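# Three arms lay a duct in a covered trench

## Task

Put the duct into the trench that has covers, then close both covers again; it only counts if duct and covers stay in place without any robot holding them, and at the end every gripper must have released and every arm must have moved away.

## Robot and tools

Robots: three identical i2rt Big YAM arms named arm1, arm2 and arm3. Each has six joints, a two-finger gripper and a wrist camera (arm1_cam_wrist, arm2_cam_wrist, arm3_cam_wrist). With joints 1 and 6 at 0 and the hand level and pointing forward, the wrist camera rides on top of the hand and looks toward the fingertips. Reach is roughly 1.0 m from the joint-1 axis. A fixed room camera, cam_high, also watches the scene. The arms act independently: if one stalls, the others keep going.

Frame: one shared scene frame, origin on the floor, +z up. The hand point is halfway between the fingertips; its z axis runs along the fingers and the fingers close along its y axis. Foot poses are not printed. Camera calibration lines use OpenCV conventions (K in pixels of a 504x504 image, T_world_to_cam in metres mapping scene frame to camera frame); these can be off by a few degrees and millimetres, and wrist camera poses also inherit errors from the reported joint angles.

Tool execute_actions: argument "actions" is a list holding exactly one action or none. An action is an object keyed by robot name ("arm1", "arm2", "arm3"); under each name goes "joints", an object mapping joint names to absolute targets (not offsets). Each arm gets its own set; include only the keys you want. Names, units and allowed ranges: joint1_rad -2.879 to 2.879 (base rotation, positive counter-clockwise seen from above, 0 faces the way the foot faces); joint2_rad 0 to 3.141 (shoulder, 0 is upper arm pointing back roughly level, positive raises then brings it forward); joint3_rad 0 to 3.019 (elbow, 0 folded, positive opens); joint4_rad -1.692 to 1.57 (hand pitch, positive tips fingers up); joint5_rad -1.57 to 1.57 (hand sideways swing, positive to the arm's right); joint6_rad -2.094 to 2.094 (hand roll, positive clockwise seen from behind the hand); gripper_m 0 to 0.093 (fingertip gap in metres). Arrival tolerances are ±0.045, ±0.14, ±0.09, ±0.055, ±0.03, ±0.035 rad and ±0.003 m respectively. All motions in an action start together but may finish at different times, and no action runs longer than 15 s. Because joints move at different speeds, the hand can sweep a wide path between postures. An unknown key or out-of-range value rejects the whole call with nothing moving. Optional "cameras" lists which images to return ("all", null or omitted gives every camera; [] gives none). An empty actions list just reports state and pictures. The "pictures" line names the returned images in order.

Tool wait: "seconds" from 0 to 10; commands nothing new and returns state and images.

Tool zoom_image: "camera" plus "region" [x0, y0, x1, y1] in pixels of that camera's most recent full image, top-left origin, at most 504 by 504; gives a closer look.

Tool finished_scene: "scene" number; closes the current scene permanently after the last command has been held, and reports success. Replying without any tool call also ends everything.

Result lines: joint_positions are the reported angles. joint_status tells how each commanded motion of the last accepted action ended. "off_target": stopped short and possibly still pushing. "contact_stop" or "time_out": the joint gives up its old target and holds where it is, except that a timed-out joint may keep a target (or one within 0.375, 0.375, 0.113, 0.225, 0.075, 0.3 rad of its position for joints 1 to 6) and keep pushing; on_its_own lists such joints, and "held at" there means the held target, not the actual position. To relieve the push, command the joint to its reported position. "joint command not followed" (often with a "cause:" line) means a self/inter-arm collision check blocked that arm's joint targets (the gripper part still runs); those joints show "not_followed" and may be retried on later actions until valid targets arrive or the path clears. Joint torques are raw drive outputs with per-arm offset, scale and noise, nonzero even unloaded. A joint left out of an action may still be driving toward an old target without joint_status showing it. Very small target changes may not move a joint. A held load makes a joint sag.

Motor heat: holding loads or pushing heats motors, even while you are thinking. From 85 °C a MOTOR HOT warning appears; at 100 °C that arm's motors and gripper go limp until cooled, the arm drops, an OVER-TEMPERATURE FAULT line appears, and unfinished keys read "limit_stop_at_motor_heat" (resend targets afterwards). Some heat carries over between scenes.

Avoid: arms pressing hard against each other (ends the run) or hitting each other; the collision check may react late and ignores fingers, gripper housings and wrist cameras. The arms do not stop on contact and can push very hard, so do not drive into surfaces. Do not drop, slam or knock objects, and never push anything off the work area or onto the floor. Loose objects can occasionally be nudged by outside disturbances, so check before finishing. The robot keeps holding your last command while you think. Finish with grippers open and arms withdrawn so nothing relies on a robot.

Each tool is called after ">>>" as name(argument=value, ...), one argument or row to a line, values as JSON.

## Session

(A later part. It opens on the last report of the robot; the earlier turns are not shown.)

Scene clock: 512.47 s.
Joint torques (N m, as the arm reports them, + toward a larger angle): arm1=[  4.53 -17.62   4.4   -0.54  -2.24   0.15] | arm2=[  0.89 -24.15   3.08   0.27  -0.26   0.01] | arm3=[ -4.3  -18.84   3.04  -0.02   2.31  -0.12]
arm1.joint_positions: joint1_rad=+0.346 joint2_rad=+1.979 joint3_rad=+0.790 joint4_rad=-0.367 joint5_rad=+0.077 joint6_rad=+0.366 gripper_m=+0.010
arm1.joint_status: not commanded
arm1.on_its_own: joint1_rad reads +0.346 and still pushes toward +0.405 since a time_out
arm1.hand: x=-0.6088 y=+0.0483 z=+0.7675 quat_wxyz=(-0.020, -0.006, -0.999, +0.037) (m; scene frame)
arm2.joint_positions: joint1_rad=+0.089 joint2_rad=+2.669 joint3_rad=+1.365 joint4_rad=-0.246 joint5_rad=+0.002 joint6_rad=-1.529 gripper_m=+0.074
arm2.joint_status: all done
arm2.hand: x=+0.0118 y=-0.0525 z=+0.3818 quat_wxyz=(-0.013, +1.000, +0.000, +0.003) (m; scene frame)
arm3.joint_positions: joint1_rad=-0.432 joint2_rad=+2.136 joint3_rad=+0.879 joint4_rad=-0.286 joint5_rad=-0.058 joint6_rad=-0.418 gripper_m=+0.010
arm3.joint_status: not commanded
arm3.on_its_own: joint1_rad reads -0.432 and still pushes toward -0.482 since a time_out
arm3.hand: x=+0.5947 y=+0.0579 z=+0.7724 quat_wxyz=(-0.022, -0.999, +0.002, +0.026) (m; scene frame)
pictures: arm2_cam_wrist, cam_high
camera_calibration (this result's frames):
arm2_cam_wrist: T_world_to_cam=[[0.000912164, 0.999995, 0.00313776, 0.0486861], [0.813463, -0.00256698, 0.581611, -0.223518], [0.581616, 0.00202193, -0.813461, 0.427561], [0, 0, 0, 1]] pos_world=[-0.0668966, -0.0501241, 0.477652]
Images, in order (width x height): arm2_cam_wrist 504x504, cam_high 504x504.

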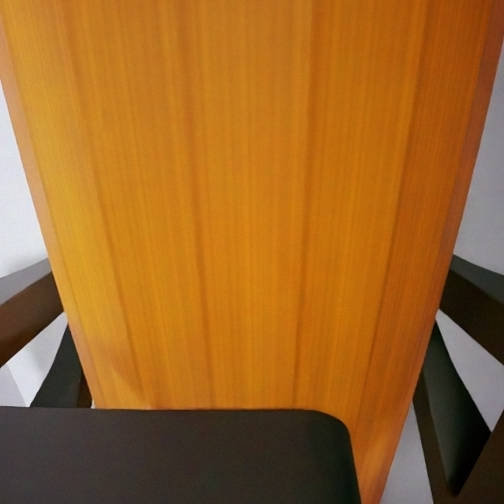

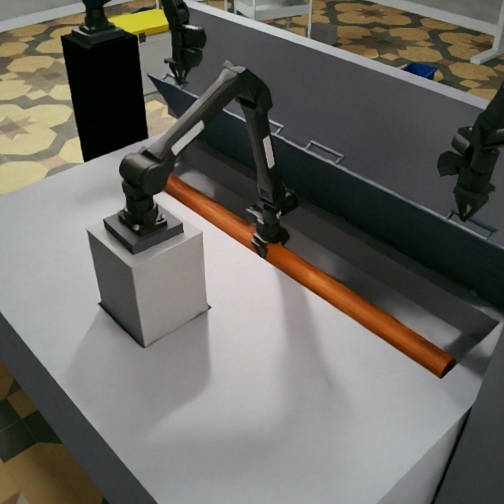

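>>> execute_actions(
  actions=[
    {"arm2":{"joints":{"joint2_rad":2.65,"joint4_rad":-0.205}}},
  ],
  cameras=["cam_high","arm2_cam_wrist"],
)

Scene clock: 515.57 s.
Joint torques (N m, as the arm reports them, + toward a larger angle): arm1=[  4.33 -17.82   4.42  -0.56  -2.26   0.14] | arm2=[  0.52 -23.23   3.02   0.61  -0.27   0.01] | arm3=[ -4.38 -18.76   3.01  -0.05   2.32  -0.12]
arm1.joint_positions: joint1_rad=+0.346 joint2_rad=+1.979 joint3_rad=+0.790 joint4_rad=-0.367 joint5_rad=+0.077 joint6_rad=+0.366 gripper_m=+0.010
arm1.joint_status: not commanded
arm1.on_its_own: joint1_rad reads +0.346 and still pushes toward +0.405 since a time_out
arm1.hand: x=-0.6088 y=+0.0483 z=+0.7675 quat_wxyz=(-0.020, -0.006, -0.999, +0.037) (m; scene frame)
arm2.joint_positions: joint1_rad=+0.089 joint2_rad=+2.695 joint3_rad=+1.365 joint4_rad=-0.218 joint5_rad=+0.002 joint6_rad=-1.529 gripper_m=+0.074
arm2.joint_status: all done
arm2.hand: x=+0.0121 y=-0.0583 z=+0.3699 quat_wxyz=(-0.015, +1.000, +0.000, +0.002) (m; scene frame)
arm3.joint_positions: joint1_rad=-0.432 joint2_rad=+2.136 joint3_rad=+0.879 joint4_rad=-0.286 joint5_rad=-0.058 joint6_rad=-0.418 gripper_m=+0.010
arm3.joint_status: not commanded
arm3.on_its_own: joint1_rad reads -0.432 and still pushes toward -0.482 since a time_out
arm3.hand: x=+0.5947 y=+0.0579 z=+0.7724 quat_wxyz=(-0.022, -0.999, +0.002, +0.026) (m; scene frame)
pictures: arm2_cam_wrist, cam_high
camera_calibration (this result's frames):
arm2_cam_wrist: T_world_to_cam=[[0.000901602, 0.99998, 0.00618683, 0.0534755], [0.813536, -0.0043312, 0.581498, -0.216895], [0.581514, 0.00450893, -0.813524, 0.417881], [0, 0, 0, 1]] pos_world=[-0.0665995, -0.0562981, 0.46575]
Images, in order (width x height): arm2_cam_wrist 504x504, cam_high 504x504.

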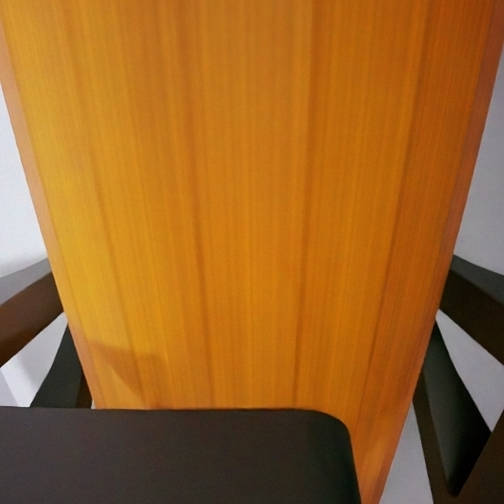

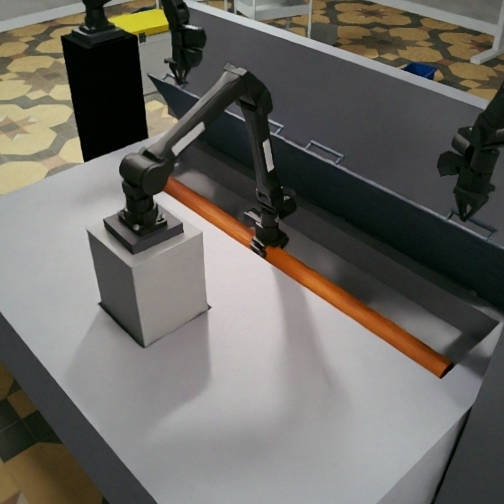

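>>> execute_actions(
  actions=[
    {"arm2":{"joints":{"joint2_rad":2.7,"joint4_rad":-0.175}}},
  ],
  cameras=["cam_high","arm2_cam_wrist"],
)

Scene clock: 516.90 s.
Joint torques (N m, as the arm reports them, + toward a larger angle): arm1=[  4.57 -17.67   4.38  -0.55  -2.25   0.15] | arm2=[  0.72 -18.91   3.1    1.72  -0.25   0.01] | arm3=[ -4.31 -18.7    3.02  -0.02   2.32  -0.13]
arm1.joint_positions: joint1_rad=+0.346 joint2_rad=+1.979 joint3_rad=+0.790 joint4_rad=-0.367 joint5_rad=+0.077 joint6_rad=+0.366 gripper_m=+0.010
arm1.joint_status: not commanded
arm1.on_its_own: joint1_rad reads +0.346 and still pushes toward +0.405 since a time_out
arm1.hand: x=-0.6088 y=+0.0483 z=+0.7675 quat_wxyz=(-0.020, -0.006, -0.999, +0.037) (m; scene frame)
arm2.joint_positions: joint1_rad=+0.089 joint2_rad=+2.697 joint3_rad=+1.365 joint4_rad=-0.216 joint5_rad=+0.002 joint6_rad=-1.529 gripper_m=+0.074
arm2.joint_status: all done
arm2.hand: x=+0.0121 y=-0.0588 z=+0.3692 quat_wxyz=(-0.015, +1.000, +0.000, +0.002) (m; scene frame)
arm3.joint_positions: joint1_rad=-0.432 joint2_rad=+2.136 joint3_rad=+0.879 joint4_rad=-0.286 joint5_rad=-0.058 joint6_rad=-0.418 gripper_m=+0.010
arm3.joint_status: not commanded
arm3.on_its_own: joint1_rad reads -0.432 and still pushes toward -0.482 since a time_out
arm3.hand: x=+0.5947 y=+0.0579 z=+0.7724 quat_wxyz=(-0.022, -0.999, +0.002, +0.026) (m; scene frame)
pictures: arm2_cam_wrist, cam_high
camera_calibration (this result's frames):
arm2_cam_wrist: T_world_to_cam=[[0.000901602, 0.99998, 0.00618683, 0.0538853], [0.813536, -0.0043312, 0.581498, -0.216501], [0.581514, 0.00450893, -0.813524, 0.417296], [0, 0, 0, 1]] pos_world=[-0.0665802, -0.0567035, 0.465042]
Images, in order (width x height): arm2_cam_wrist 504x504, cam_high 504x504.

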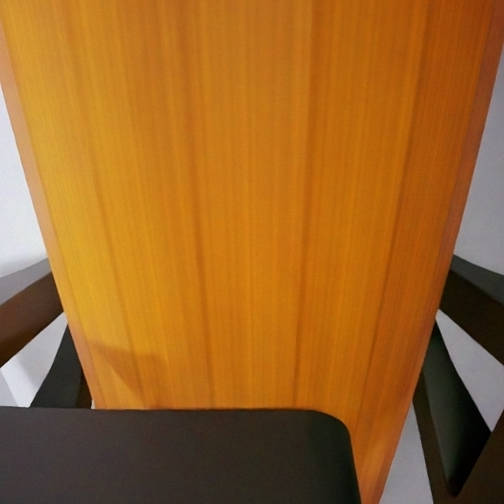

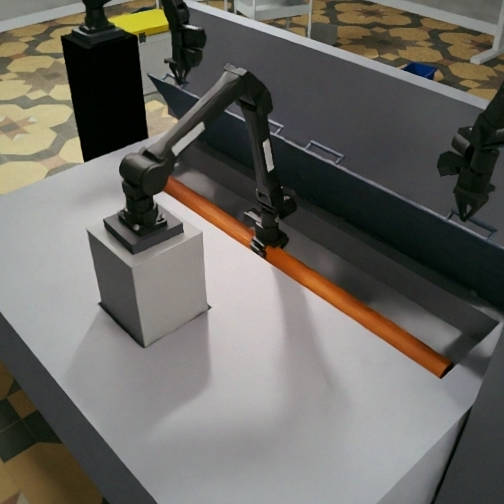

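>>> execute_actions(
  actions=[
    {"arm2":{"joints":{"gripper_m":0.093,"joint4_rad":-0.205,"joint2_rad":2.69}}},
  ],
  cameras=["cam_high","arm2_cam_wrist"],
)

Scene clock: 519.17 s.
Joint torques (N m, as the arm reports them, + toward a larger angle): arm1=[  4.48 -17.67   4.37  -0.57  -2.25   0.16] | arm2=[  1.   -19.93   2.67   0.43  -0.25   0.  ] | arm3=[ -4.47 -18.75   3.03   0.     2.32  -0.13]
arm1.joint_positions: joint1_rad=+0.346 joint2_rad=+1.979 joint3_rad=+0.790 joint4_rad=-0.367 joint5_rad=+0.077 joint6_rad=+0.366 gripper_m=+0.010
arm1.joint_status: not commanded
arm1.on_its_own: joint1_rad reads +0.346 and still pushes toward +0.405 since a time_out
arm1.hand: x=-0.6088 y=+0.0483 z=+0.7675 quat_wxyz=(-0.020, -0.006, -0.999, +0.037) (m; scene frame)
arm2.joint_positions: joint1_rad=+0.089 joint2_rad=+2.697 joint3_rad=+1.373 joint4_rad=-0.216 joint5_rad=+0.002 joint6_rad=-1.529 gripper_m=+0.093
arm2.joint_status: all done
arm2.hand: x=+0.0119 y=-0.0541 z=+0.3700 quat_wxyz=(-0.019, +1.000, +0.000, +0.002) (m; scene frame)
arm3.joint_positions: joint1_rad=-0.432 joint2_rad=+2.136 joint3_rad=+0.879 joint4_rad=-0.286 joint5_rad=-0.058 joint6_rad=-0.418 gripper_m=+0.010
arm3.joint_status: not commanded
arm3.on_its_own: joint1_rad reads -0.432 and still pushes toward -0.482 since a time_out
arm3.hand: x=+0.5947 y=+0.0579 z=+0.7724 quat_wxyz=(-0.022, -0.999, +0.002, +0.026) (m; scene frame)
pictures: arm2_cam_wrist, cam_high
camera_calibration (this result's frames):
arm2_cam_wrist: T_world_to_cam=[[0.000876866, 0.999904, 0.0138092, 0.0463619], [0.813718, -0.00874017, 0.581194, -0.216904], [0.581259, 0.0107272, -0.813648, 0.41841], [0, 0, 0, 1]] pos_world=[-0.066746, -0.0527416, 0.465862]
Images, in order (width x height): arm2_cam_wrist 504x504, cam_high 504x504.

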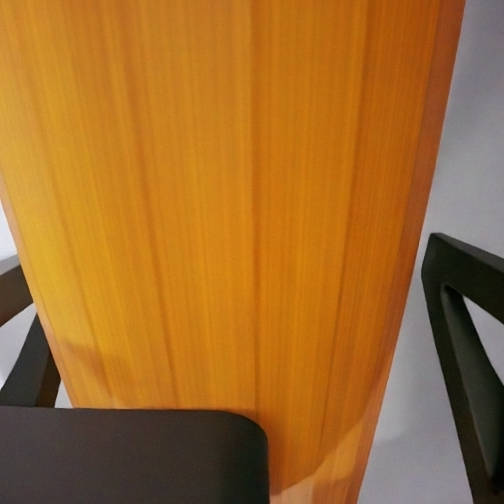

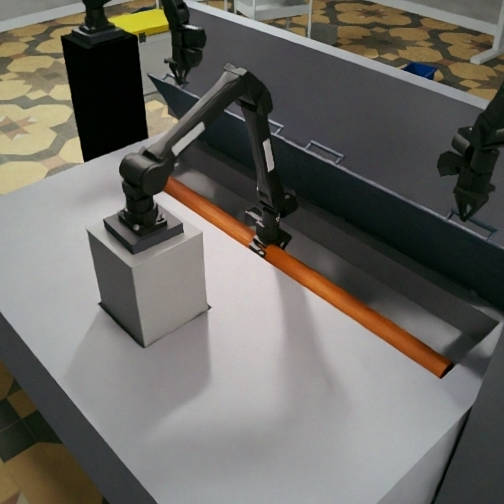

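>>> execute_actions(
  actions=[
    {"arm2":{"joints":{"joint2_rad":2.6,"joint3_rad":1.325,"joint4_rad":-0.278}}},
  ],
  cameras=["arm2_cam_wrist"],
)

Scene clock: 532.43 s.
Joint torques (N m, as the arm reports them, + toward a larger angle): arm1=[  4.57 -17.75   4.35  -0.54  -2.24   0.15] | arm2=[  0.45 -21.65   2.01  -0.41  -0.31   0.02] | arm3=[ -4.43 -18.85   3.04  -0.03   2.32  -0.12]
arm1.joint_positions: joint1_rad=+0.346 joint2_rad=+1.979 joint3_rad=+0.790 joint4_rad=-0.367 joint5_rad=+0.077 joint6_rad=+0.366 gripper_m=+0.010
arm1.joint_status: not commanded
arm1.on_its_own: joint1_rad reads +0.346 and still pushes toward +0.405 since a time_out
arm1.hand: x=-0.6088 y=+0.0483 z=+0.7675 quat_wxyz=(-0.020, -0.006, -0.999, +0.037) (m; scene frame)
arm2.joint_positions: joint1_rad=+0.089 joint2_rad=+2.629 joint3_rad=+1.321 joint4_rad=-0.267 joint5_rad=+0.002 joint6_rad=-1.530 gripper_m=+0.093
arm2.joint_status: all done
arm2.hand: x=+0.0122 y=-0.0645 z=+0.3963 quat_wxyz=(-0.001, +1.000, +0.000, +0.003) (m; scene frame)
arm3.joint_positions: joint1_rad=-0.432 joint2_rad=+2.136 joint3_rad=+0.879 joint4_rad=-0.286 joint5_rad=-0.058 joint6_rad=-0.418 gripper_m=+0.010
arm3.joint_status: not commanded
arm3.on_its_own: joint1_rad reads -0.432 and still pushes toward -0.482 since a time_out
arm3.hand: x=+0.5947 y=+0.0579 z=+0.7724 quat_wxyz=(-0.022, -0.999, +0.002, +0.026) (m; scene frame)
pictures: arm2_cam_wrist
camera_calibration (this result's frames):
arm2_cam_wrist: T_world_to_cam=[[0.000245967, 0.999782, -0.0208769, 0.0701389], [0.812879, 0.0119595, 0.582309, -0.231676], [0.582432, -0.0171136, -0.812699, 0.437583], [0, 0, 0, 1]] pos_world=[-0.0665551, -0.0598642, 0.491995]
Images, in order (width x height): arm2_cam_wrist 504x504.

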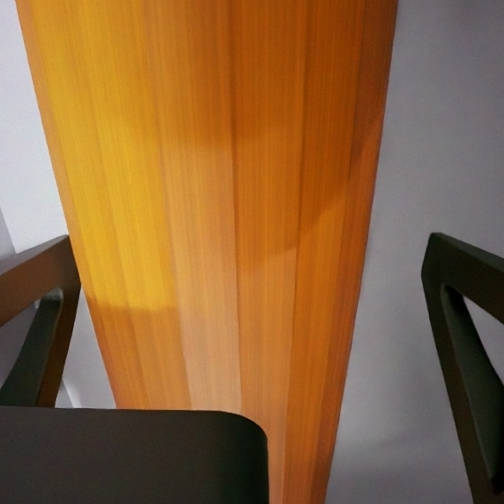

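>>> execute_actions(
  actions=[
    {"arm2":{"joints":{"joint2_rad":2.445,"joint3_rad":1.215,"joint4_rad":-0.315}}},
  ],
  cameras=["arm2_cam_wrist","cam_high"],
)

Scene clock: 536.07 s.
Joint torques (N m, as the arm reports them, + toward a larger angle): arm1=[  4.63 -17.63   4.38  -0.57  -2.25   0.15] | arm2=[  0.25 -19.3    2.64  -0.36  -0.25   0.  ] | arm3=[ -4.43 -18.77   3.03  -0.05   2.32  -0.13]
arm1.joint_positions: joint1_rad=+0.346 joint2_rad=+1.979 joint3_rad=+0.790 joint4_rad=-0.367 joint5_rad=+0.077 joint6_rad=+0.366 gripper_m=+0.010
arm1.joint_status: not commanded
arm1.on_its_own: joint1_rad reads +0.346 and still pushes toward +0.405 since a time_out
arm1.hand: x=-0.6088 y=+0.0483 z=+0.7675 quat_wxyz=(-0.020, -0.006, -0.999, +0.037) (m; scene frame)
arm2.joint_positions: joint1_rad=+0.089 joint2_rad=+2.452 joint3_rad=+1.211 joint4_rad=-0.304 joint5_rad=+0.002 joint6_rad=-1.530 gripper_m=+0.093
arm2.joint_status: all done
arm2.hand: x=+0.0119 y=-0.0614 z=+0.4657 quat_wxyz=(-0.016, +1.000, +0.000, +0.002) (m; scene frame)
arm3.joint_positions: joint1_rad=-0.432 joint2_rad=+2.136 joint3_rad=+0.879 joint4_rad=-0.286 joint5_rad=-0.058 joint6_rad=-0.418 gripper_m=+0.010
arm3.joint_status: not commanded
arm3.on_its_own: joint1_rad reads -0.432 and still pushes toward -0.482 since a time_out
arm3.hand: x=+0.5947 y=+0.0579 z=+0.7724 quat_wxyz=(-0.022, -0.999, +0.002, +0.026) (m; scene frame)
pictures: arm2_cam_wrist, cam_high
camera_calibration (this result's frames):
arm2_cam_wrist: T_world_to_cam=[[-0.000251416, 0.999961, 0.00884924, 0.0547105], [0.813584, -0.00494082, 0.581426, -0.272408], [0.581447, 0.00734578, -0.813551, 0.496106], [0, 0, 0, 1]] pos_world=[-0.0668191, -0.0596985, 0.561509]
Images, in order (width x height): arm2_cam_wrist 504x504, cam_high 504x504.

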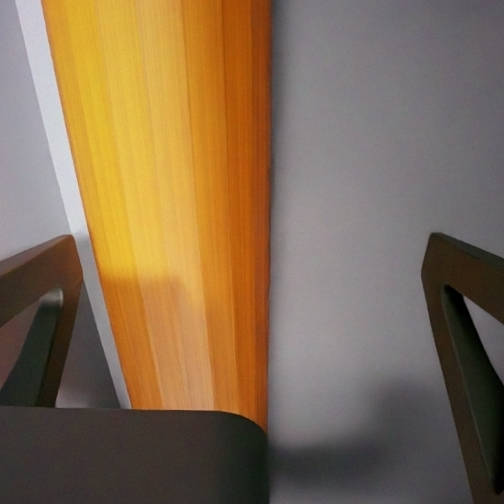

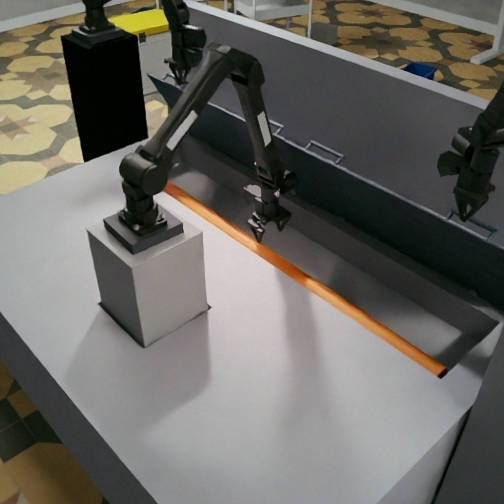

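>>> execute_actions(
  actions=[
    {"arm2":{"joints":{"joint2_rad":1.9,"joint3_rad":0.5,"joint4_rad":-0.25,"joint1_rad":0.052,"joint6_rad":-1.53}}},
  ],
  cameras=["cam_high"],
)

Scene clock: 553.43 s.
Joint torques (N m, as the arm reports them, + toward a larger angle): arm1=[  4.46 -17.8    4.38  -0.56  -2.24   0.15] | arm2=[  0.54 -10.7    1.46   0.29  -0.26   0.05] | arm3=[ -4.37 -18.86   3.03  -0.02   2.32  -0.12]
arm1.joint_positions: joint1_rad=+0.346 joint2_rad=+1.979 joint3_rad=+0.790 joint4_rad=-0.367 joint5_rad=+0.077 joint6_rad=+0.366 gripper_m=+0.010
arm1.joint_status: not commanded
arm1.on_its_own: joint1_rad reads +0.346 and still pushes toward +0.405 since a time_out
arm1.hand: x=-0.6088 y=+0.0483 z=+0.7675 quat_wxyz=(-0.020, -0.006, -0.999, +0.037) (m; scene frame)
arm2.joint_positions: joint1_rad=+0.053 joint2_rad=+1.912 joint3_rad=+0.492 joint4_rad=-0.262 joint5_rad=+0.002 joint6_rad=-1.530 gripper_m=+0.093
arm2.joint_status: all done
arm2.hand: x=+0.0302 y=-0.3064 z=+0.5949 quat_wxyz=(+0.052, +0.998, -0.018, +0.004) (m; scene frame)
arm3.joint_positions: joint1_rad=-0.432 joint2_rad=+2.136 joint3_rad=+0.879 joint4_rad=-0.286 joint5_rad=-0.058 joint6_rad=-0.418 gripper_m=+0.010
arm3.joint_status: not commanded
arm3.on_its_own: joint1_rad reads -0.432 and still pushes toward -0.482 since a time_out
arm3.hand: x=+0.5947 y=+0.0579 z=+0.7724 quat_wxyz=(-0.022, -0.999, +0.002, +0.026) (m; scene frame)
pictures: cam_high
Images, in order (width x height): cam_high 504x504.

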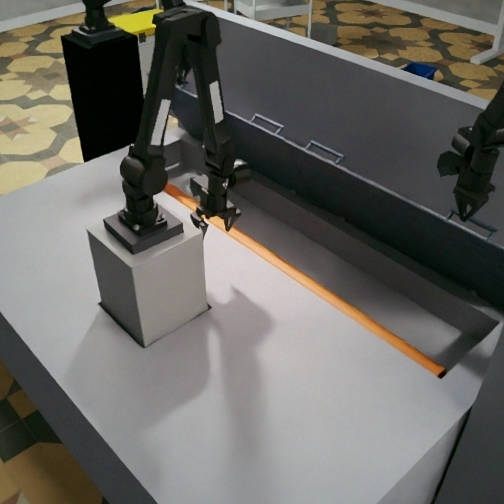

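>>> execute_actions(
  actions=[
    {"arm1":{"joints":{"joint1_rad":0.152,"joint2_rad":2.088,"joint3_rad":0.765,"joint4_rad":-0.215,"joint6_rad":0.135}},"arm3":{"joints":{"joint1_rad":-0.248,"joint2_rad":2.253,"joint3_rad":0.856,"joint4_rad":-0.122,"joint6_rad":-0.2}}},
  ],
  cameras=["cam_high","arm1_cam_wrist","arm3_cam_wrist"],
)

Scene clock: 561.00 s.
Joint torques (N m, as the arm reports them, + toward a larger angle): arm1=[  4.12 -18.65   1.64  -0.24  -1.21   0.02] | arm2=[  1.01 -10.96   1.53   0.29  -0.23   0.03] | arm3=[ -5.19 -21.26   0.37   0.01   1.71  -0.02]
arm1.joint_positions: joint1_rad=+0.100 joint2_rad=+2.126 joint3_rad=+0.765 joint4_rad=-0.197 joint5_rad=+0.044 joint6_rad=+0.130 gripper_m=+0.010
arm1.joint_status: joint1_rad time_out (moved -0.246 of -0.194); the others done
arm1.on_its_own: joint1_rad reads +0.100 and still pushes toward +0.152 since a time_out
arm1.hand: x=-0.6098 y=-0.0400 z=+0.7140 quat_wxyz=(-0.008, -0.010, -1.000, +0.025) (m; scene frame)
arm2.joint_positions: joint1_rad=+0.053 joint2_rad=+1.912 joint3_rad=+0.492 joint4_rad=-0.262 joint5_rad=+0.002 joint6_rad=-1.530 gripper_m=+0.093
arm2.joint_status: not commanded
arm2.hand: x=+0.0302 y=-0.3064 z=+0.5949 quat_wxyz=(+0.052, +0.998, -0.018, +0.004) (m; scene frame)
arm3.joint_positions: joint1_rad=-0.189 joint2_rad=+2.296 joint3_rad=+0.861 joint4_rad=-0.114 joint5_rad=-0.043 joint6_rad=-0.197 gripper_m=+0.010
arm3.joint_status: joint1_rad time_out (moved +0.244 of +0.184); the others done
arm3.on_its_own: joint1_rad reads -0.189 and still pushes toward -0.248 since a time_out
arm3.hand: x=+0.5936 y=-0.0395 z=+0.7121 quat_wxyz=(-0.020, -1.000, -0.009, +0.016) (m; scene frame)
pictures: arm1_cam_wrist, arm3_cam_wrist, cam_high
camera_calibration (this result's frames):
arm1_cam_wrist: T_world_to_cam=[[-0.00575714, -0.998533, 0.0538388, -0.079461], [-0.817746, 0.0356891, 0.574472, -0.901536], [-0.57555, -0.0407192, -0.816752, 0.35864], [0, 0, 0, 1]] pos_world=[-0.531269, -0.0325659, 0.815105]
arm3_cam_wrist: T_world_to_cam=[[-0.0271102, 0.999098, -0.0326955, 0.0819217], [0.837585, 0.0405562, 0.544799, -0.879458], [0.545634, -0.0126157, -0.837929, 0.392938], [0, 0, 0, 1]] pos_world=[0.524442, -0.0412231, 0.811061]
Images, in order (width x height): arm1_cam_wrist 504x504, arm3_cam_wrist 504x504, cam_high 504x504.

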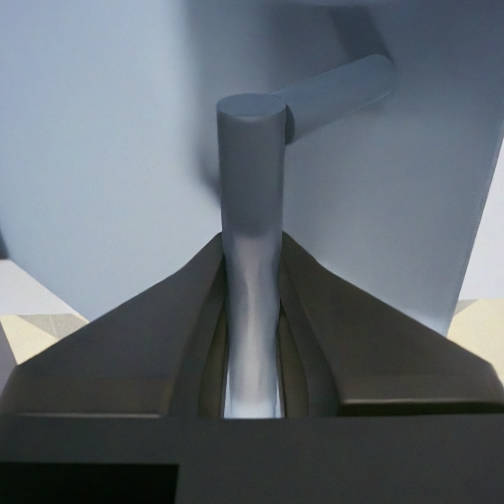

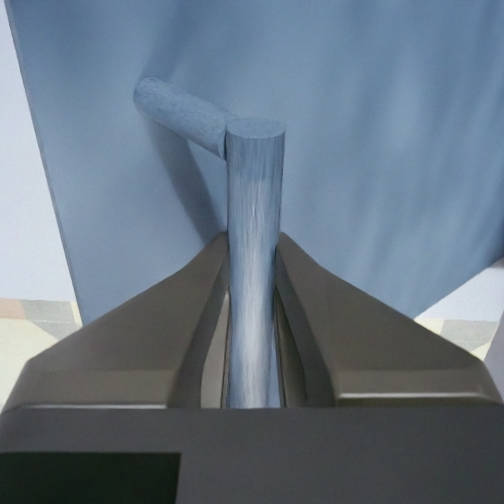

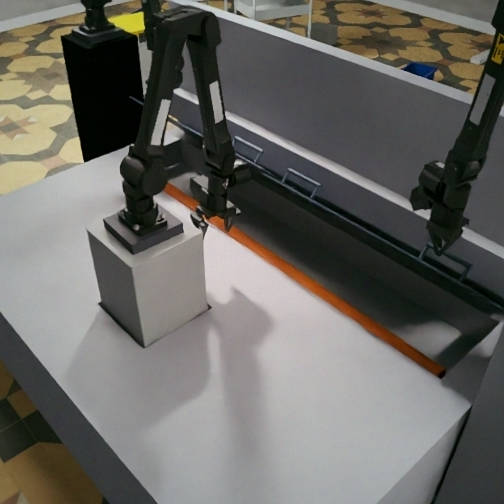

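>>> execute_actions(
  actions=[
    {"arm1":{"joints":{"joint1_rad":-0.094,"joint2_rad":2.34,"joint3_rad":0.847,"joint4_rad":-0.044,"joint6_rad":-0.1}},"arm3":{"joints":{"joint1_rad":-0.015,"joint2_rad":2.49,"joint3_rad":0.945,"joint4_rad":0.025,"joint6_rad":0.02}}},
  ],
  cameras=["cam_high","arm1_cam_wrist","arm3_cam_wrist"],
)

Scene clock: 565.80 s.
Joint torques (N m, as the arm reports them, + toward a larger angle): arm1=[  2.46 -22.08  -1.51  -0.43  -0.51  -0.05] | arm2=[  0.45 -10.93   1.45   0.27  -0.25   0.04] | arm3=[ -3.03 -24.49  -2.54  -0.42   0.91   0.05]
arm1.joint_positions: joint1_rad=-0.122 joint2_rad=+2.404 joint3_rad=+0.866 joint4_rad=-0.022 joint5_rad=+0.021 joint6_rad=-0.095 gripper_m=+0.010
arm1.joint_status: all done
arm1.hand: x=-0.6104 y=-0.1174 z=+0.6246 quat_wxyz=(-0.003, -0.009, -1.000, +0.015) (m; scene frame)
arm2.joint_positions: joint1_rad=+0.053 joint2_rad=+1.912 joint3_rad=+0.492 joint4_rad=-0.262 joint5_rad=+0.002 joint6_rad=-1.530 gripper_m=+0.093
arm2.joint_status: not commanded
arm2.hand: x=+0.0302 y=-0.3064 z=+0.5949 quat_wxyz=(+0.052, +0.998, -0.018, +0.004) (m; scene frame)
arm3.joint_positions: joint1_rad=+0.019 joint2_rad=+2.560 joint3_rad=+0.973 joint4_rad=+0.042 joint5_rad=-0.023 joint6_rad=+0.014 gripper_m=+0.010
arm3.joint_status: all done
arm3.hand: x=+0.5941 y=-0.1150 z=+0.6216 quat_wxyz=(-0.013, -1.000, -0.007, +0.014) (m; scene frame)
pictures: arm1_cam_wrist, arm3_cam_wrist, cam_high
camera_calibration (this result's frames):
arm1_cam_wrist: T_world_to_cam=[[-0.00263058, -0.999416, 0.0340641, -0.137757], [-0.812276, 0.0220042, 0.582859, -0.851395], [-0.583268, -0.0261362, -0.811859, 0.275979], [0, 0, 0, 1]] pos_world=[-0.53096, -0.111729, 0.724992]
arm3_cam_wrist: T_world_to_cam=[[-0.0232508, 0.999561, -0.0183501, 0.143293], [0.835335, 0.0295084, 0.548949, -0.829921], [0.54925, -0.00256498, -0.835654, 0.313457], [0, 0, 0, 1]] pos_world=[0.524428, -0.117937, 0.720155]
Images, in order (width x height): arm1_cam_wrist 504x504, arm3_cam_wrist 504x504, cam_high 504x504.

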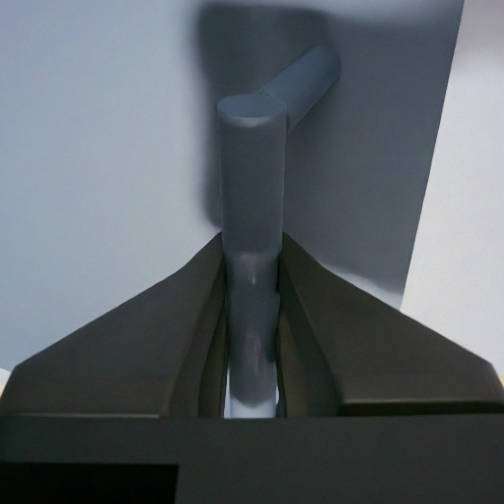

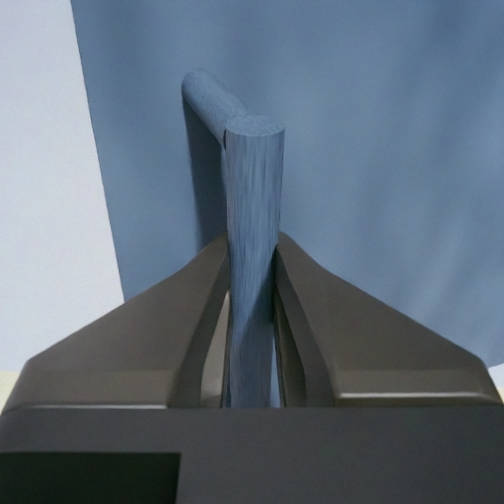

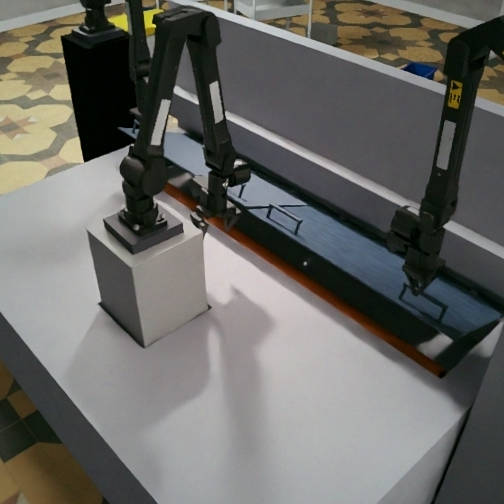

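>>> execute_actions(
  actions=[
    {"arm1":{"joints":{"joint1_rad":-0.212,"joint2_rad":2.63,"joint3_rad":1.035,"joint4_rad":0.06,"joint6_rad":-0.21}},"arm3":{"joints":{"joint1_rad":0.1,"joint2_rad":2.765,"joint3_rad":1.15,"joint4_rad":0.095,"joint6_rad":0.125}}},
  ],
  cameras=["cam_high","arm1_cam_wrist","arm3_cam_wrist"],
)

Scene clock: 570.57 s.
Joint torques (N m, as the arm reports them, + toward a larger angle): arm1=[  1.73 -22.81  -2.53  -0.12  -0.26  -0.07] | arm2=[  0.71 -10.85   1.39   0.29  -0.25   0.05] | arm3=[ -1.86 -24.85  -3.17  -0.22   0.77   0.06]
arm1.joint_positions: joint1_rad=-0.231 joint2_rad=+2.692 joint3_rad=+1.056 joint4_rad=+0.074 joint5_rad=+0.012 joint6_rad=-0.206 gripper_m=+0.010
arm1.joint_status: all done
arm1.hand: x=-0.6100 y=-0.1572 z=+0.5247 quat_wxyz=(-0.003, -0.008, -1.000, +0.011) (m; scene frame)
arm2.joint_positions: joint1_rad=+0.053 joint2_rad=+1.912 joint3_rad=+0.492 joint4_rad=-0.262 joint5_rad=+0.002 joint6_rad=-1.530 gripper_m=+0.093
arm2.joint_status: not commanded
arm2.hand: x=+0.0302 y=-0.3064 z=+0.5949 quat_wxyz=(+0.052, +0.998, -0.018, +0.004) (m; scene frame)
arm3.joint_positions: joint1_rad=+0.121 joint2_rad=+2.832 joint3_rad=+1.180 joint4_rad=+0.109 joint5_rad=-0.020 joint6_rad=+0.120 gripper_m=+0.010
arm3.joint_status: all done
arm3.hand: x=+0.5938 y=-0.1531 z=+0.5222 quat_wxyz=(-0.013, -1.000, -0.005, +0.013) (m; scene frame)
pictures: arm1_cam_wrist, arm3_cam_wrist, cam_high
camera_calibration (this result's frames):
arm1_cam_wrist: T_world_to_cam=[[-0.00102403, -0.999667, 0.0257727, -0.168834], [-0.811797, 0.0158807, 0.583724, -0.793091], [-0.583939, -0.0203245, -0.811543, 0.194426], [0, 0, 0, 1]] pos_world=[-0.530468, -0.152231, 0.625083]
arm3_cam_wrist: T_world_to_cam=[[-0.0197725, 0.999655, -0.0173074, 0.176944], [0.835275, 0.02603, 0.549217, -0.774731], [0.549477, -0.00359699, -0.835501, 0.230121], [0, 0, 0, 1]] pos_world=[0.524165, -0.155889, 0.620823]
Images, in order (width x height): arm1_cam_wrist 504x504, arm3_cam_wrist 504x504, cam_high 504x504.

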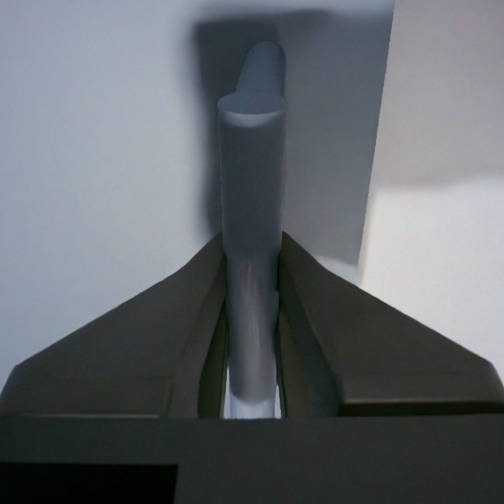

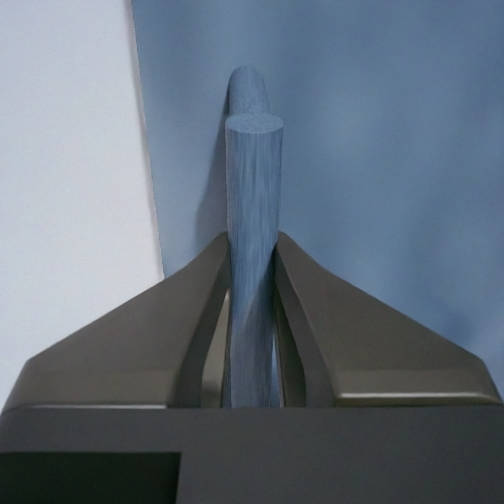

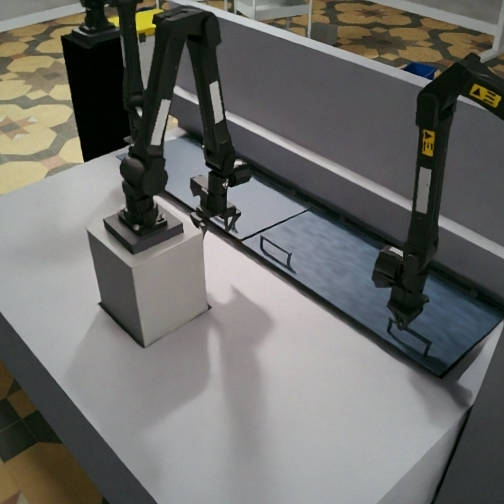

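>>> execute_actions(
  actions=[
    {"arm1":{"joints":{"joint1_rad":-0.228,"joint2_rad":2.72,"joint3_rad":1.108,"joint4_rad":0.082,"joint6_rad":-0.225}},"arm3":{"joints":{"joint1_rad":0.116,"joint2_rad":2.85,"joint3_rad":1.226,"joint4_rad":0.109,"joint6_rad":0.14}}},
  ],
  cameras=["cam_high","arm1_cam_wrist","arm3_cam_wrist"],
)

Scene clock: 576.90 s.
Joint torques (N m, as the arm reports them, + toward a larger angle): arm1=[  1.69 -22.7   -2.23   0.17  -0.26  -0.07] | arm2=[  0.7  -10.9    1.43   0.28  -0.24   0.07] | arm3=[ -1.4  -23.32  -2.07   0.2    0.74   0.07]
arm1.joint_positions: joint1_rad=-0.244 joint2_rad=+2.775 joint3_rad=+1.124 joint4_rad=+0.091 joint5_rad=+0.013 joint6_rad=-0.219 gripper_m=+0.010
arm1.joint_status: all done
arm1.hand: x=-0.6093 y=-0.1625 z=+0.4940 quat_wxyz=(-0.004, -0.008, -1.000, +0.011) (m; scene frame)
arm2.joint_positions: joint1_rad=+0.053 joint2_rad=+1.912 joint3_rad=+0.492 joint4_rad=-0.262 joint5_rad=+0.002 joint6_rad=-1.530 gripper_m=+0.093
arm2.joint_status: not commanded
arm2.hand: x=+0.0302 y=-0.3064 z=+0.5949 quat_wxyz=(+0.052, +0.998, -0.018, +0.004) (m; scene frame)
arm3.joint_positions: joint1_rad=+0.132 joint2_rad=+2.898 joint3_rad=+1.241 joint4_rad=+0.113 joint5_rad=-0.019 joint6_rad=+0.133 gripper_m=+0.010
arm3.joint_status: all done
arm3.hand: x=+0.5939 y=-0.1574 z=+0.4971 quat_wxyz=(-0.012, -1.000, -0.004, +0.013) (m; scene frame)
pictures: arm1_cam_wrist, arm3_cam_wrist, cam_high
camera_calibration (this result's frames):
arm1_cam_wrist: T_world_to_cam=[[-0.00029057, -0.999636, 0.0269593, -0.173507], [-0.812457, 0.0159538, 0.582803, -0.77449], [-0.583021, -0.021734, -0.812166, 0.170454], [0, 0, 0, 1]] pos_world=[-0.529912, -0.157384, 0.594489]
arm3_cam_wrist: T_world_to_cam=[[-0.0178428, 0.999699, -0.0168397, 0.17943], [0.835003, 0.0241631, 0.549715, -0.761238], [0.549957, -0.00425273, -0.835182, 0.208572], [0, 0, 0, 1]] pos_world=[0.524132, -0.160095, 0.595682]
Images, in order (width x height): arm1_cam_wrist 504x504, arm3_cam_wrist 504x504, cam_high 504x504.

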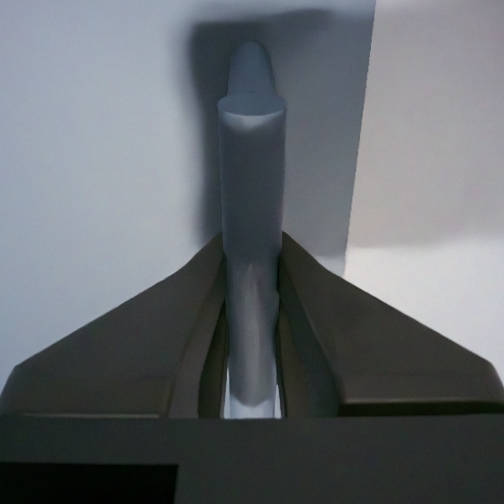

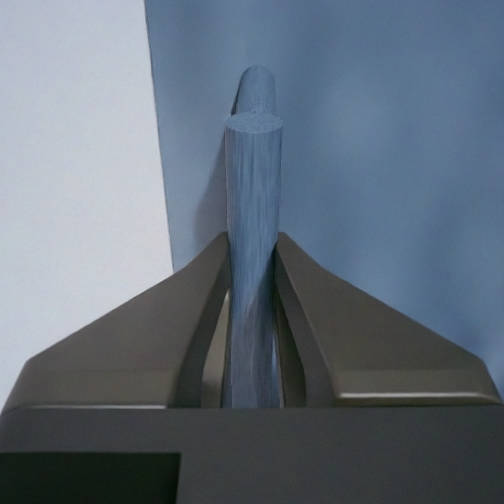

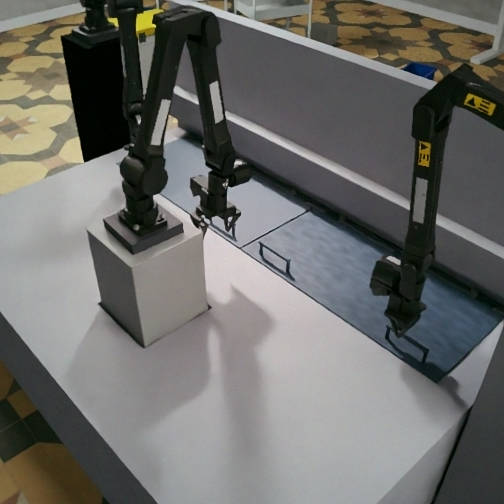

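>>> execute_actions(
  actions=[
    {"arm1":{"joints":{"joint1_rad":-0.24,"joint2_rad":2.77,"joint3_rad":1.13,"joint4_rad":0.09}},"arm3":{"joints":{"joint1_rad":0.13,"joint2_rad":2.91,"joint3_rad":1.252,"joint4_rad":0.117}}},
  ],
  cameras=["cam_high","arm1_cam_wrist","arm3_cam_wrist"],
)

Scene clock: 578.90 s.
Joint torques (N m, as the arm reports them, + toward a larger angle): arm1=[  0.91 -18.12  -0.69   0.46  -0.26  -0.06] | arm2=[  0.7  -10.79   1.38   0.29  -0.25   0.05] | arm3=[ -0.35 -17.72  -0.19   0.58   0.64   0.06]
arm1.joint_positions: joint1_rad=-0.245 joint2_rad=+2.778 joint3_rad=+1.127 joint4_rad=+0.091 joint5_rad=+0.013 joint6_rad=-0.220 gripper_m=+0.010
arm1.joint_status: all done
arm1.hand: x=-0.6096 y=-0.1629 z=+0.4927 quat_wxyz=(-0.003, -0.008, -1.000, +0.011) (m; scene frame)
arm2.joint_positions: joint1_rad=+0.053 joint2_rad=+1.912 joint3_rad=+0.492 joint4_rad=-0.262 joint5_rad=+0.002 joint6_rad=-1.530 gripper_m=+0.093
arm2.joint_status: not commanded
arm2.hand: x=+0.0302 y=-0.3064 z=+0.5949 quat_wxyz=(+0.052, +0.998, -0.018, +0.004) (m; scene frame)
arm3.joint_positions: joint1_rad=+0.134 joint2_rad=+2.899 joint3_rad=+1.242 joint4_rad=+0.113 joint5_rad=-0.017 joint6_rad=+0.135 gripper_m=+0.010
arm3.joint_status: all done
arm3.hand: x=+0.5939 y=-0.1576 z=+0.4967 quat_wxyz=(-0.011, -1.000, -0.004, +0.013) (m; scene frame)
pictures: arm1_cam_wrist, arm3_cam_wrist, cam_high
camera_calibration (this result's frames):
arm1_cam_wrist: T_world_to_cam=[[-0.0010463, -0.999638, 0.0268744, -0.174283], [-0.812229, 0.0165264, 0.583105, -0.773852], [-0.583338, -0.021218, -0.811952, 0.169058], [0, 0, 0, 1]] pos_world=[-0.530109, -0.157844, 0.593188]
arm3_cam_wrist: T_world_to_cam=[[-0.017781, 0.999735, -0.0146073, 0.178471], [0.835165, 0.0228831, 0.549524, -0.761192], [0.549713, -0.00242841, -0.83535, 0.208714], [0, 0, 0, 1]] pos_world=[0.524161, -0.160498, 0.59525]
Images, in order (width x height): arm1_cam_wrist 504x504, arm3_cam_wrist 504x504, cam_high 504x504.

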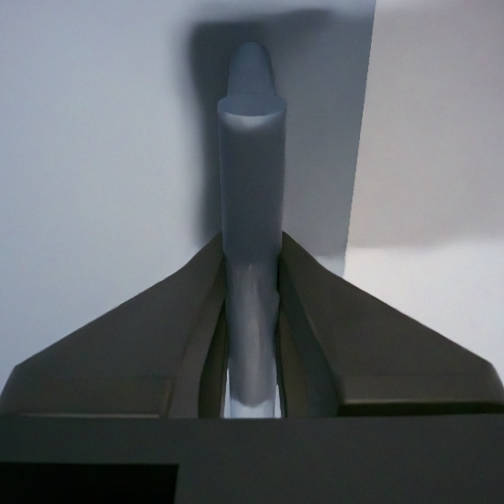

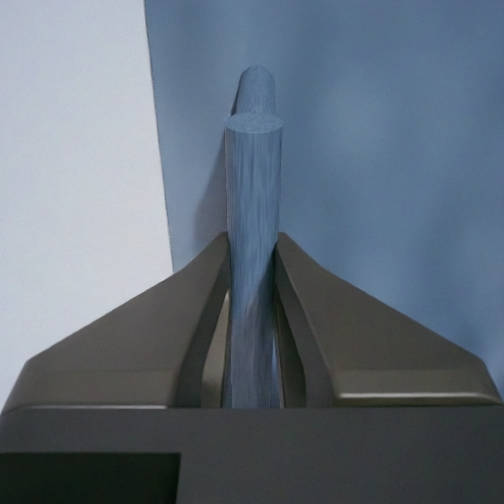

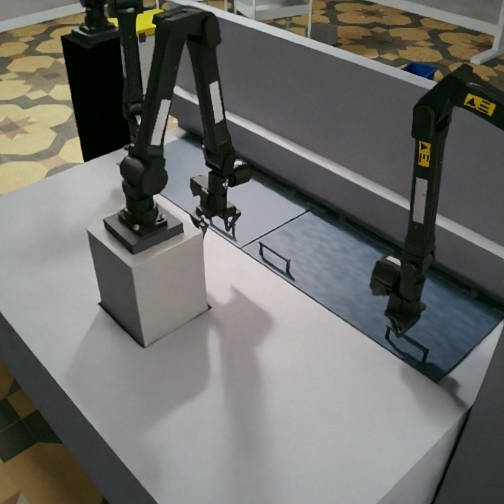

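>>> zoom_image(
  camera="cam_high",
  region=[230, 200, 504, 400],
)

Region (230, 200, 504, 400) of cam_high's 504x504 image, scaled by 1.839, with more detail than that image has; it fills the top 368 rows of this view, and the rest is white.

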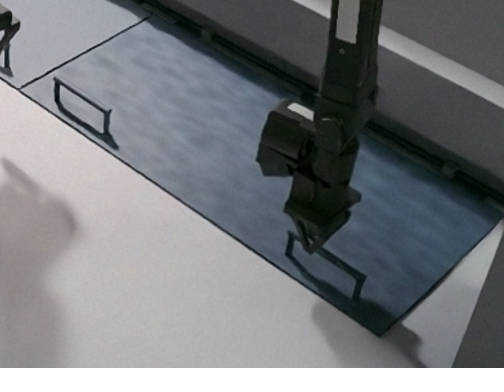

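>>> execute_actions(
  actions=[
    {"arm1":{"joints":{"gripper_m":0.06}},"arm3":{"joints":{"gripper_m":0.06}}},
  ],
  cameras=["cam_high","arm1_cam_wrist","arm3_cam_wrist"],
)

Scene clock: 582.43 s.
Joint torques (N m, as the arm reports them, + toward a larger angle): arm1=[  0.85 -18.21  -0.72   0.46   0.    -0.07] | arm2=[  0.43 -10.79   1.45   0.28  -0.25   0.04] | arm3=[ -0.23 -17.85  -0.64   0.57   0.05   0.05]
arm1.joint_positions: joint1_rad=-0.245 joint2_rad=+2.778 joint3_rad=+1.127 joint4_rad=+0.091 joint5_rad=+0.005 joint6_rad=-0.220 gripper_m=+0.060
arm1.joint_status: all done
arm1.hand: x=-0.6090 y=-0.1617 z=+0.4927 quat_wxyz=(-0.004, -0.008, -1.000, +0.008) (m; scene frame)
arm2.joint_positions: joint1_rad=+0.053 joint2_rad=+1.912 joint3_rad=+0.492 joint4_rad=-0.262 joint5_rad=+0.002 joint6_rad=-1.530 gripper_m=+0.093
arm2.joint_status: not commanded
arm2.hand: x=+0.0302 y=-0.3064 z=+0.5949 quat_wxyz=(+0.052, +0.998, -0.018, +0.004) (m; scene frame)
arm3.joint_positions: joint1_rad=+0.134 joint2_rad=+2.899 joint3_rad=+1.248 joint4_rad=+0.113 joint5_rad=-0.002 joint6_rad=+0.135 gripper_m=+0.060
arm3.joint_status: all done
arm3.hand: x=+0.5897 y=-0.1557 z=+0.4965 quat_wxyz=(-0.005, -1.000, -0.004, +0.017) (m; scene frame)
pictures: arm1_cam_wrist, arm3_cam_wrist, cam_high
camera_calibration (this result's frames):
arm1_cam_wrist: T_world_to_cam=[[-0.00100308, -0.999808, 0.0195463, -0.169454], [-0.813485, 0.0121837, 0.581458, -0.774071], [-0.581585, -0.0153173, -0.813342, 0.172079], [0, 0, 0, 1]] pos_world=[-0.529786, -0.157355, 0.593361]
arm3_cam_wrist: T_world_to_cam=[[-0.0173745, 0.999848, -0.00137569, 0.169748], [0.839573, 0.0153365, 0.543031, -0.758242], [0.54297, 0.00827987, -0.839711, 0.218658], [0, 0, 0, 1]] pos_world=[0.520823, -0.159904, 0.595593]
Images, in order (width x height): arm1_cam_wrist 504x504, arm3_cam_wrist 504x504, cam_high 504x504.

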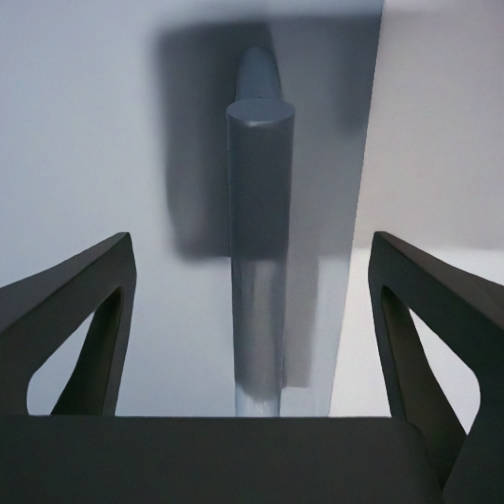

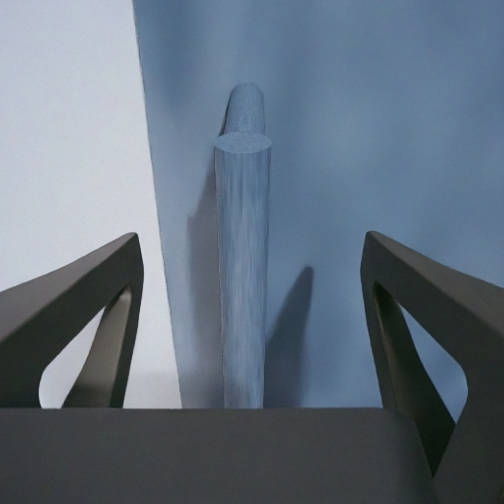

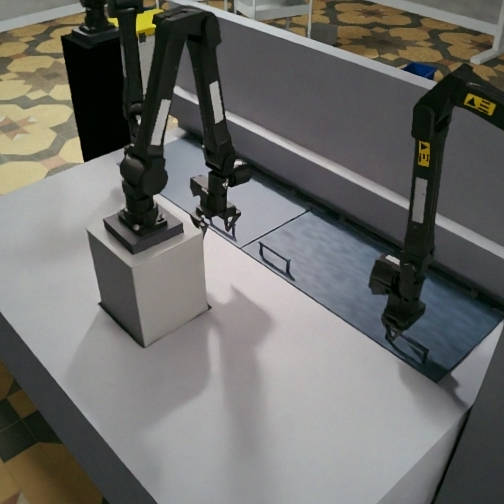

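>>> execute_actions(
  actions=[
    {"arm1":{"joints":{"joint2_rad":2.6,"joint3_rad":1.02,"joint4_rad":0.05}},"arm3":{"joints":{"joint2_rad":2.73,"joint3_rad":1.13,"joint4_rad":0.085}}},
  ],
  cameras=["cam_high"],
)

Scene clock: 597.83 s.
Joint torques (N m, as the arm reports them, + toward a larger angle): arm1=[  0.84 -16.79  -0.39   0.52  -0.01  -0.05] | arm2=[  0.89 -10.76   1.52   0.29  -0.26   0.06] | arm3=[ -0.3  -18.57  -0.62   0.41   0.05   0.05]
arm1.joint_positions: joint1_rad=-0.245 joint2_rad=+2.597 joint3_rad=+1.021 joint4_rad=+0.051 joint5_rad=+0.005 joint6_rad=-0.220 gripper_m=+0.060
arm1.joint_status: all done
arm1.hand: x=-0.5914 y=-0.1654 z=+0.5586 quat_wxyz=(-0.021, -0.008, -1.000, +0.012) (m; scene frame)
arm2.joint_positions: joint1_rad=+0.053 joint2_rad=+1.912 joint3_rad=+0.492 joint4_rad=-0.262 joint5_rad=+0.002 joint6_rad=-1.530 gripper_m=+0.093
arm2.joint_status: not commanded
arm2.hand: x=+0.0302 y=-0.3064 z=+0.5949 quat_wxyz=(+0.052, +0.998, -0.018, +0.004) (m; scene frame)
arm3.joint_positions: joint1_rad=+0.134 joint2_rad=+2.724 joint3_rad=+1.133 joint4_rad=+0.087 joint5_rad=-0.002 joint6_rad=+0.135 gripper_m=+0.060
arm3.joint_status: all done
arm3.hand: x=+0.5691 y=-0.1585 z=+0.5625 quat_wxyz=(-0.007, -0.999, -0.004, +0.034) (m; scene frame)
pictures: cam_high
Images, in order (width x height): cam_high 504x504.

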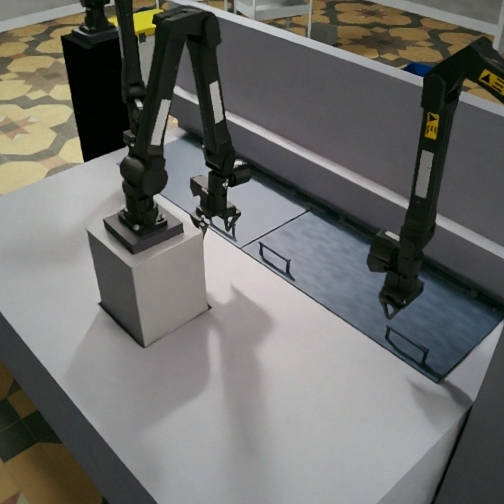

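>>> execute_actions(
  actions=[
    {"arm1":{"joints":{"joint1_rad":-0.75,"joint2_rad":1.9,"joint3_rad":0.7,"joint4_rad":-0.25}},"arm3":{"joints":{"joint1_rad":0.65,"joint2_rad":2.0,"joint3_rad":0.75,"joint4_rad":-0.2}}},
  ],
)

Scene clock: 604.93 s.
Joint torques (N m, as the arm reports them, + toward a larger angle): arm1=[  0.34 -14.42   2.71   0.58   0.06  -0.06] | arm2=[  0.76 -10.97   1.48   0.32  -0.25   0.04] | arm3=[  0.34 -14.98   2.14   0.21  -0.04   0.07]
arm1.joint_positions: joint1_rad=-0.746 joint2_rad=+1.900 joint3_rad=+0.707 joint4_rad=-0.244 joint5_rad=+0.003 joint6_rad=-0.220 gripper_m=+0.060
arm1.joint_status: all done
arm1.hand: x=-0.6879 y=-0.3287 z=+0.7873 quat_wxyz=(-0.059, -0.255, -0.964, +0.036) (m; scene frame)
arm2.joint_positions: joint1_rad=+0.053 joint2_rad=+1.912 joint3_rad=+0.492 joint4_rad=-0.262 joint5_rad=+0.002 joint6_rad=-1.530 gripper_m=+0.093
arm2.joint_status: not commanded
arm2.hand: x=+0.0302 y=-0.3064 z=+0.5949 quat_wxyz=(+0.052, +0.998, -0.018, +0.004) (m; scene frame)
arm3.joint_positions: joint1_rad=+0.646 joint2_rad=+1.996 joint3_rad=+0.753 joint4_rad=-0.191 joint5_rad=+0.000 joint6_rad=+0.135 gripper_m=+0.060
arm3.joint_status: all done
arm3.hand: x=+0.6553 y=-0.3415 z=+0.8102 quat_wxyz=(-0.027, -0.964, -0.257, +0.064) (m; scene frame)
pictures: arm1_cam_wrist, arm2_cam_wrist, arm3_cam_wrist, cam_high
camera_calibration (this result's frames):
arm1_cam_wrist: T_world_to_cam=[[-0.483475, -0.8742, 0.045028, -0.652899], [-0.75898, 0.44427, 0.475997, -0.744992], [-0.436121, 0.195957, -0.878294, 0.583946], [0, 0, 0, 1]] pos_world=[-0.626424, -0.354215, 0.896888]
arm2_cam_wrist: T_world_to_cam=[[0.0364854, 0.991165, -0.127518, 0.375859], [0.812631, 0.0448412, 0.581051, -0.348222], [0.581635, -0.124825, -0.803815, 0.546075], [0, 0, 0, 1]] pos_world=[-0.0483542, -0.28876, 0.689207]
arm3_cam_wrist: T_world_to_cam=[[-0.505495, 0.862763, -0.0106894, 0.637683], [0.766671, 0.454809, 0.453172, -0.710134], [0.395842, 0.220881, -0.891359, 0.65888], [0, 0, 0, 1]] pos_world=[0.605973, -0.372728, 0.915928]
Images, in order (width x height): arm1_cam_wrist 504x504, arm2_cam_wrist 504x504, arm3_cam_wrist 504x504, cam_high 504x504.

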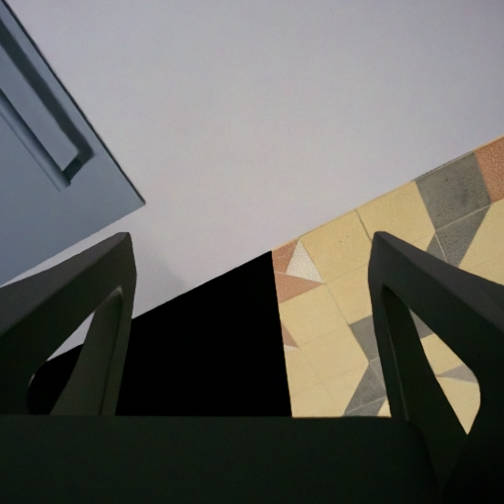

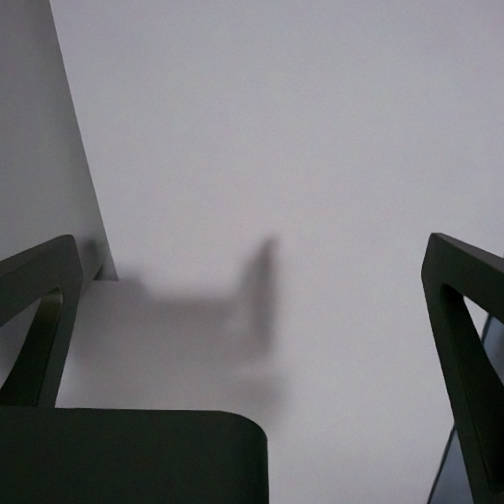

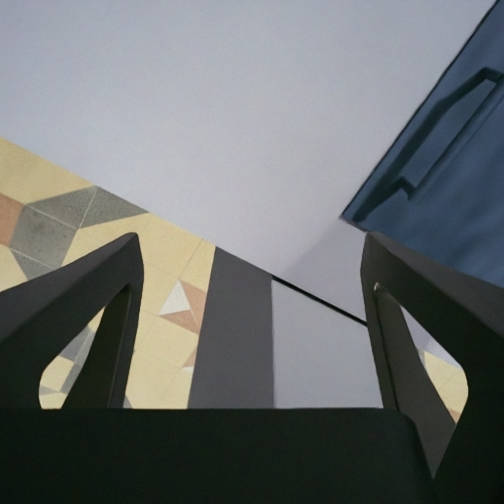

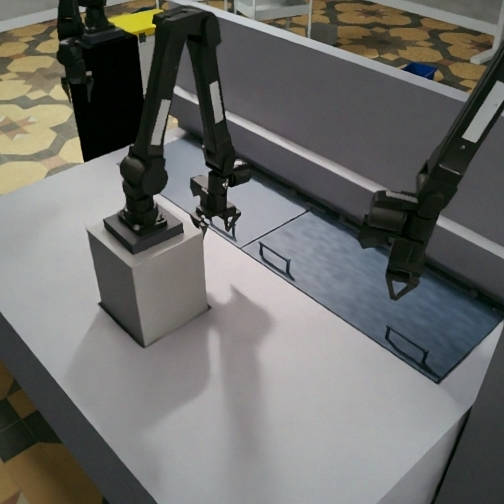

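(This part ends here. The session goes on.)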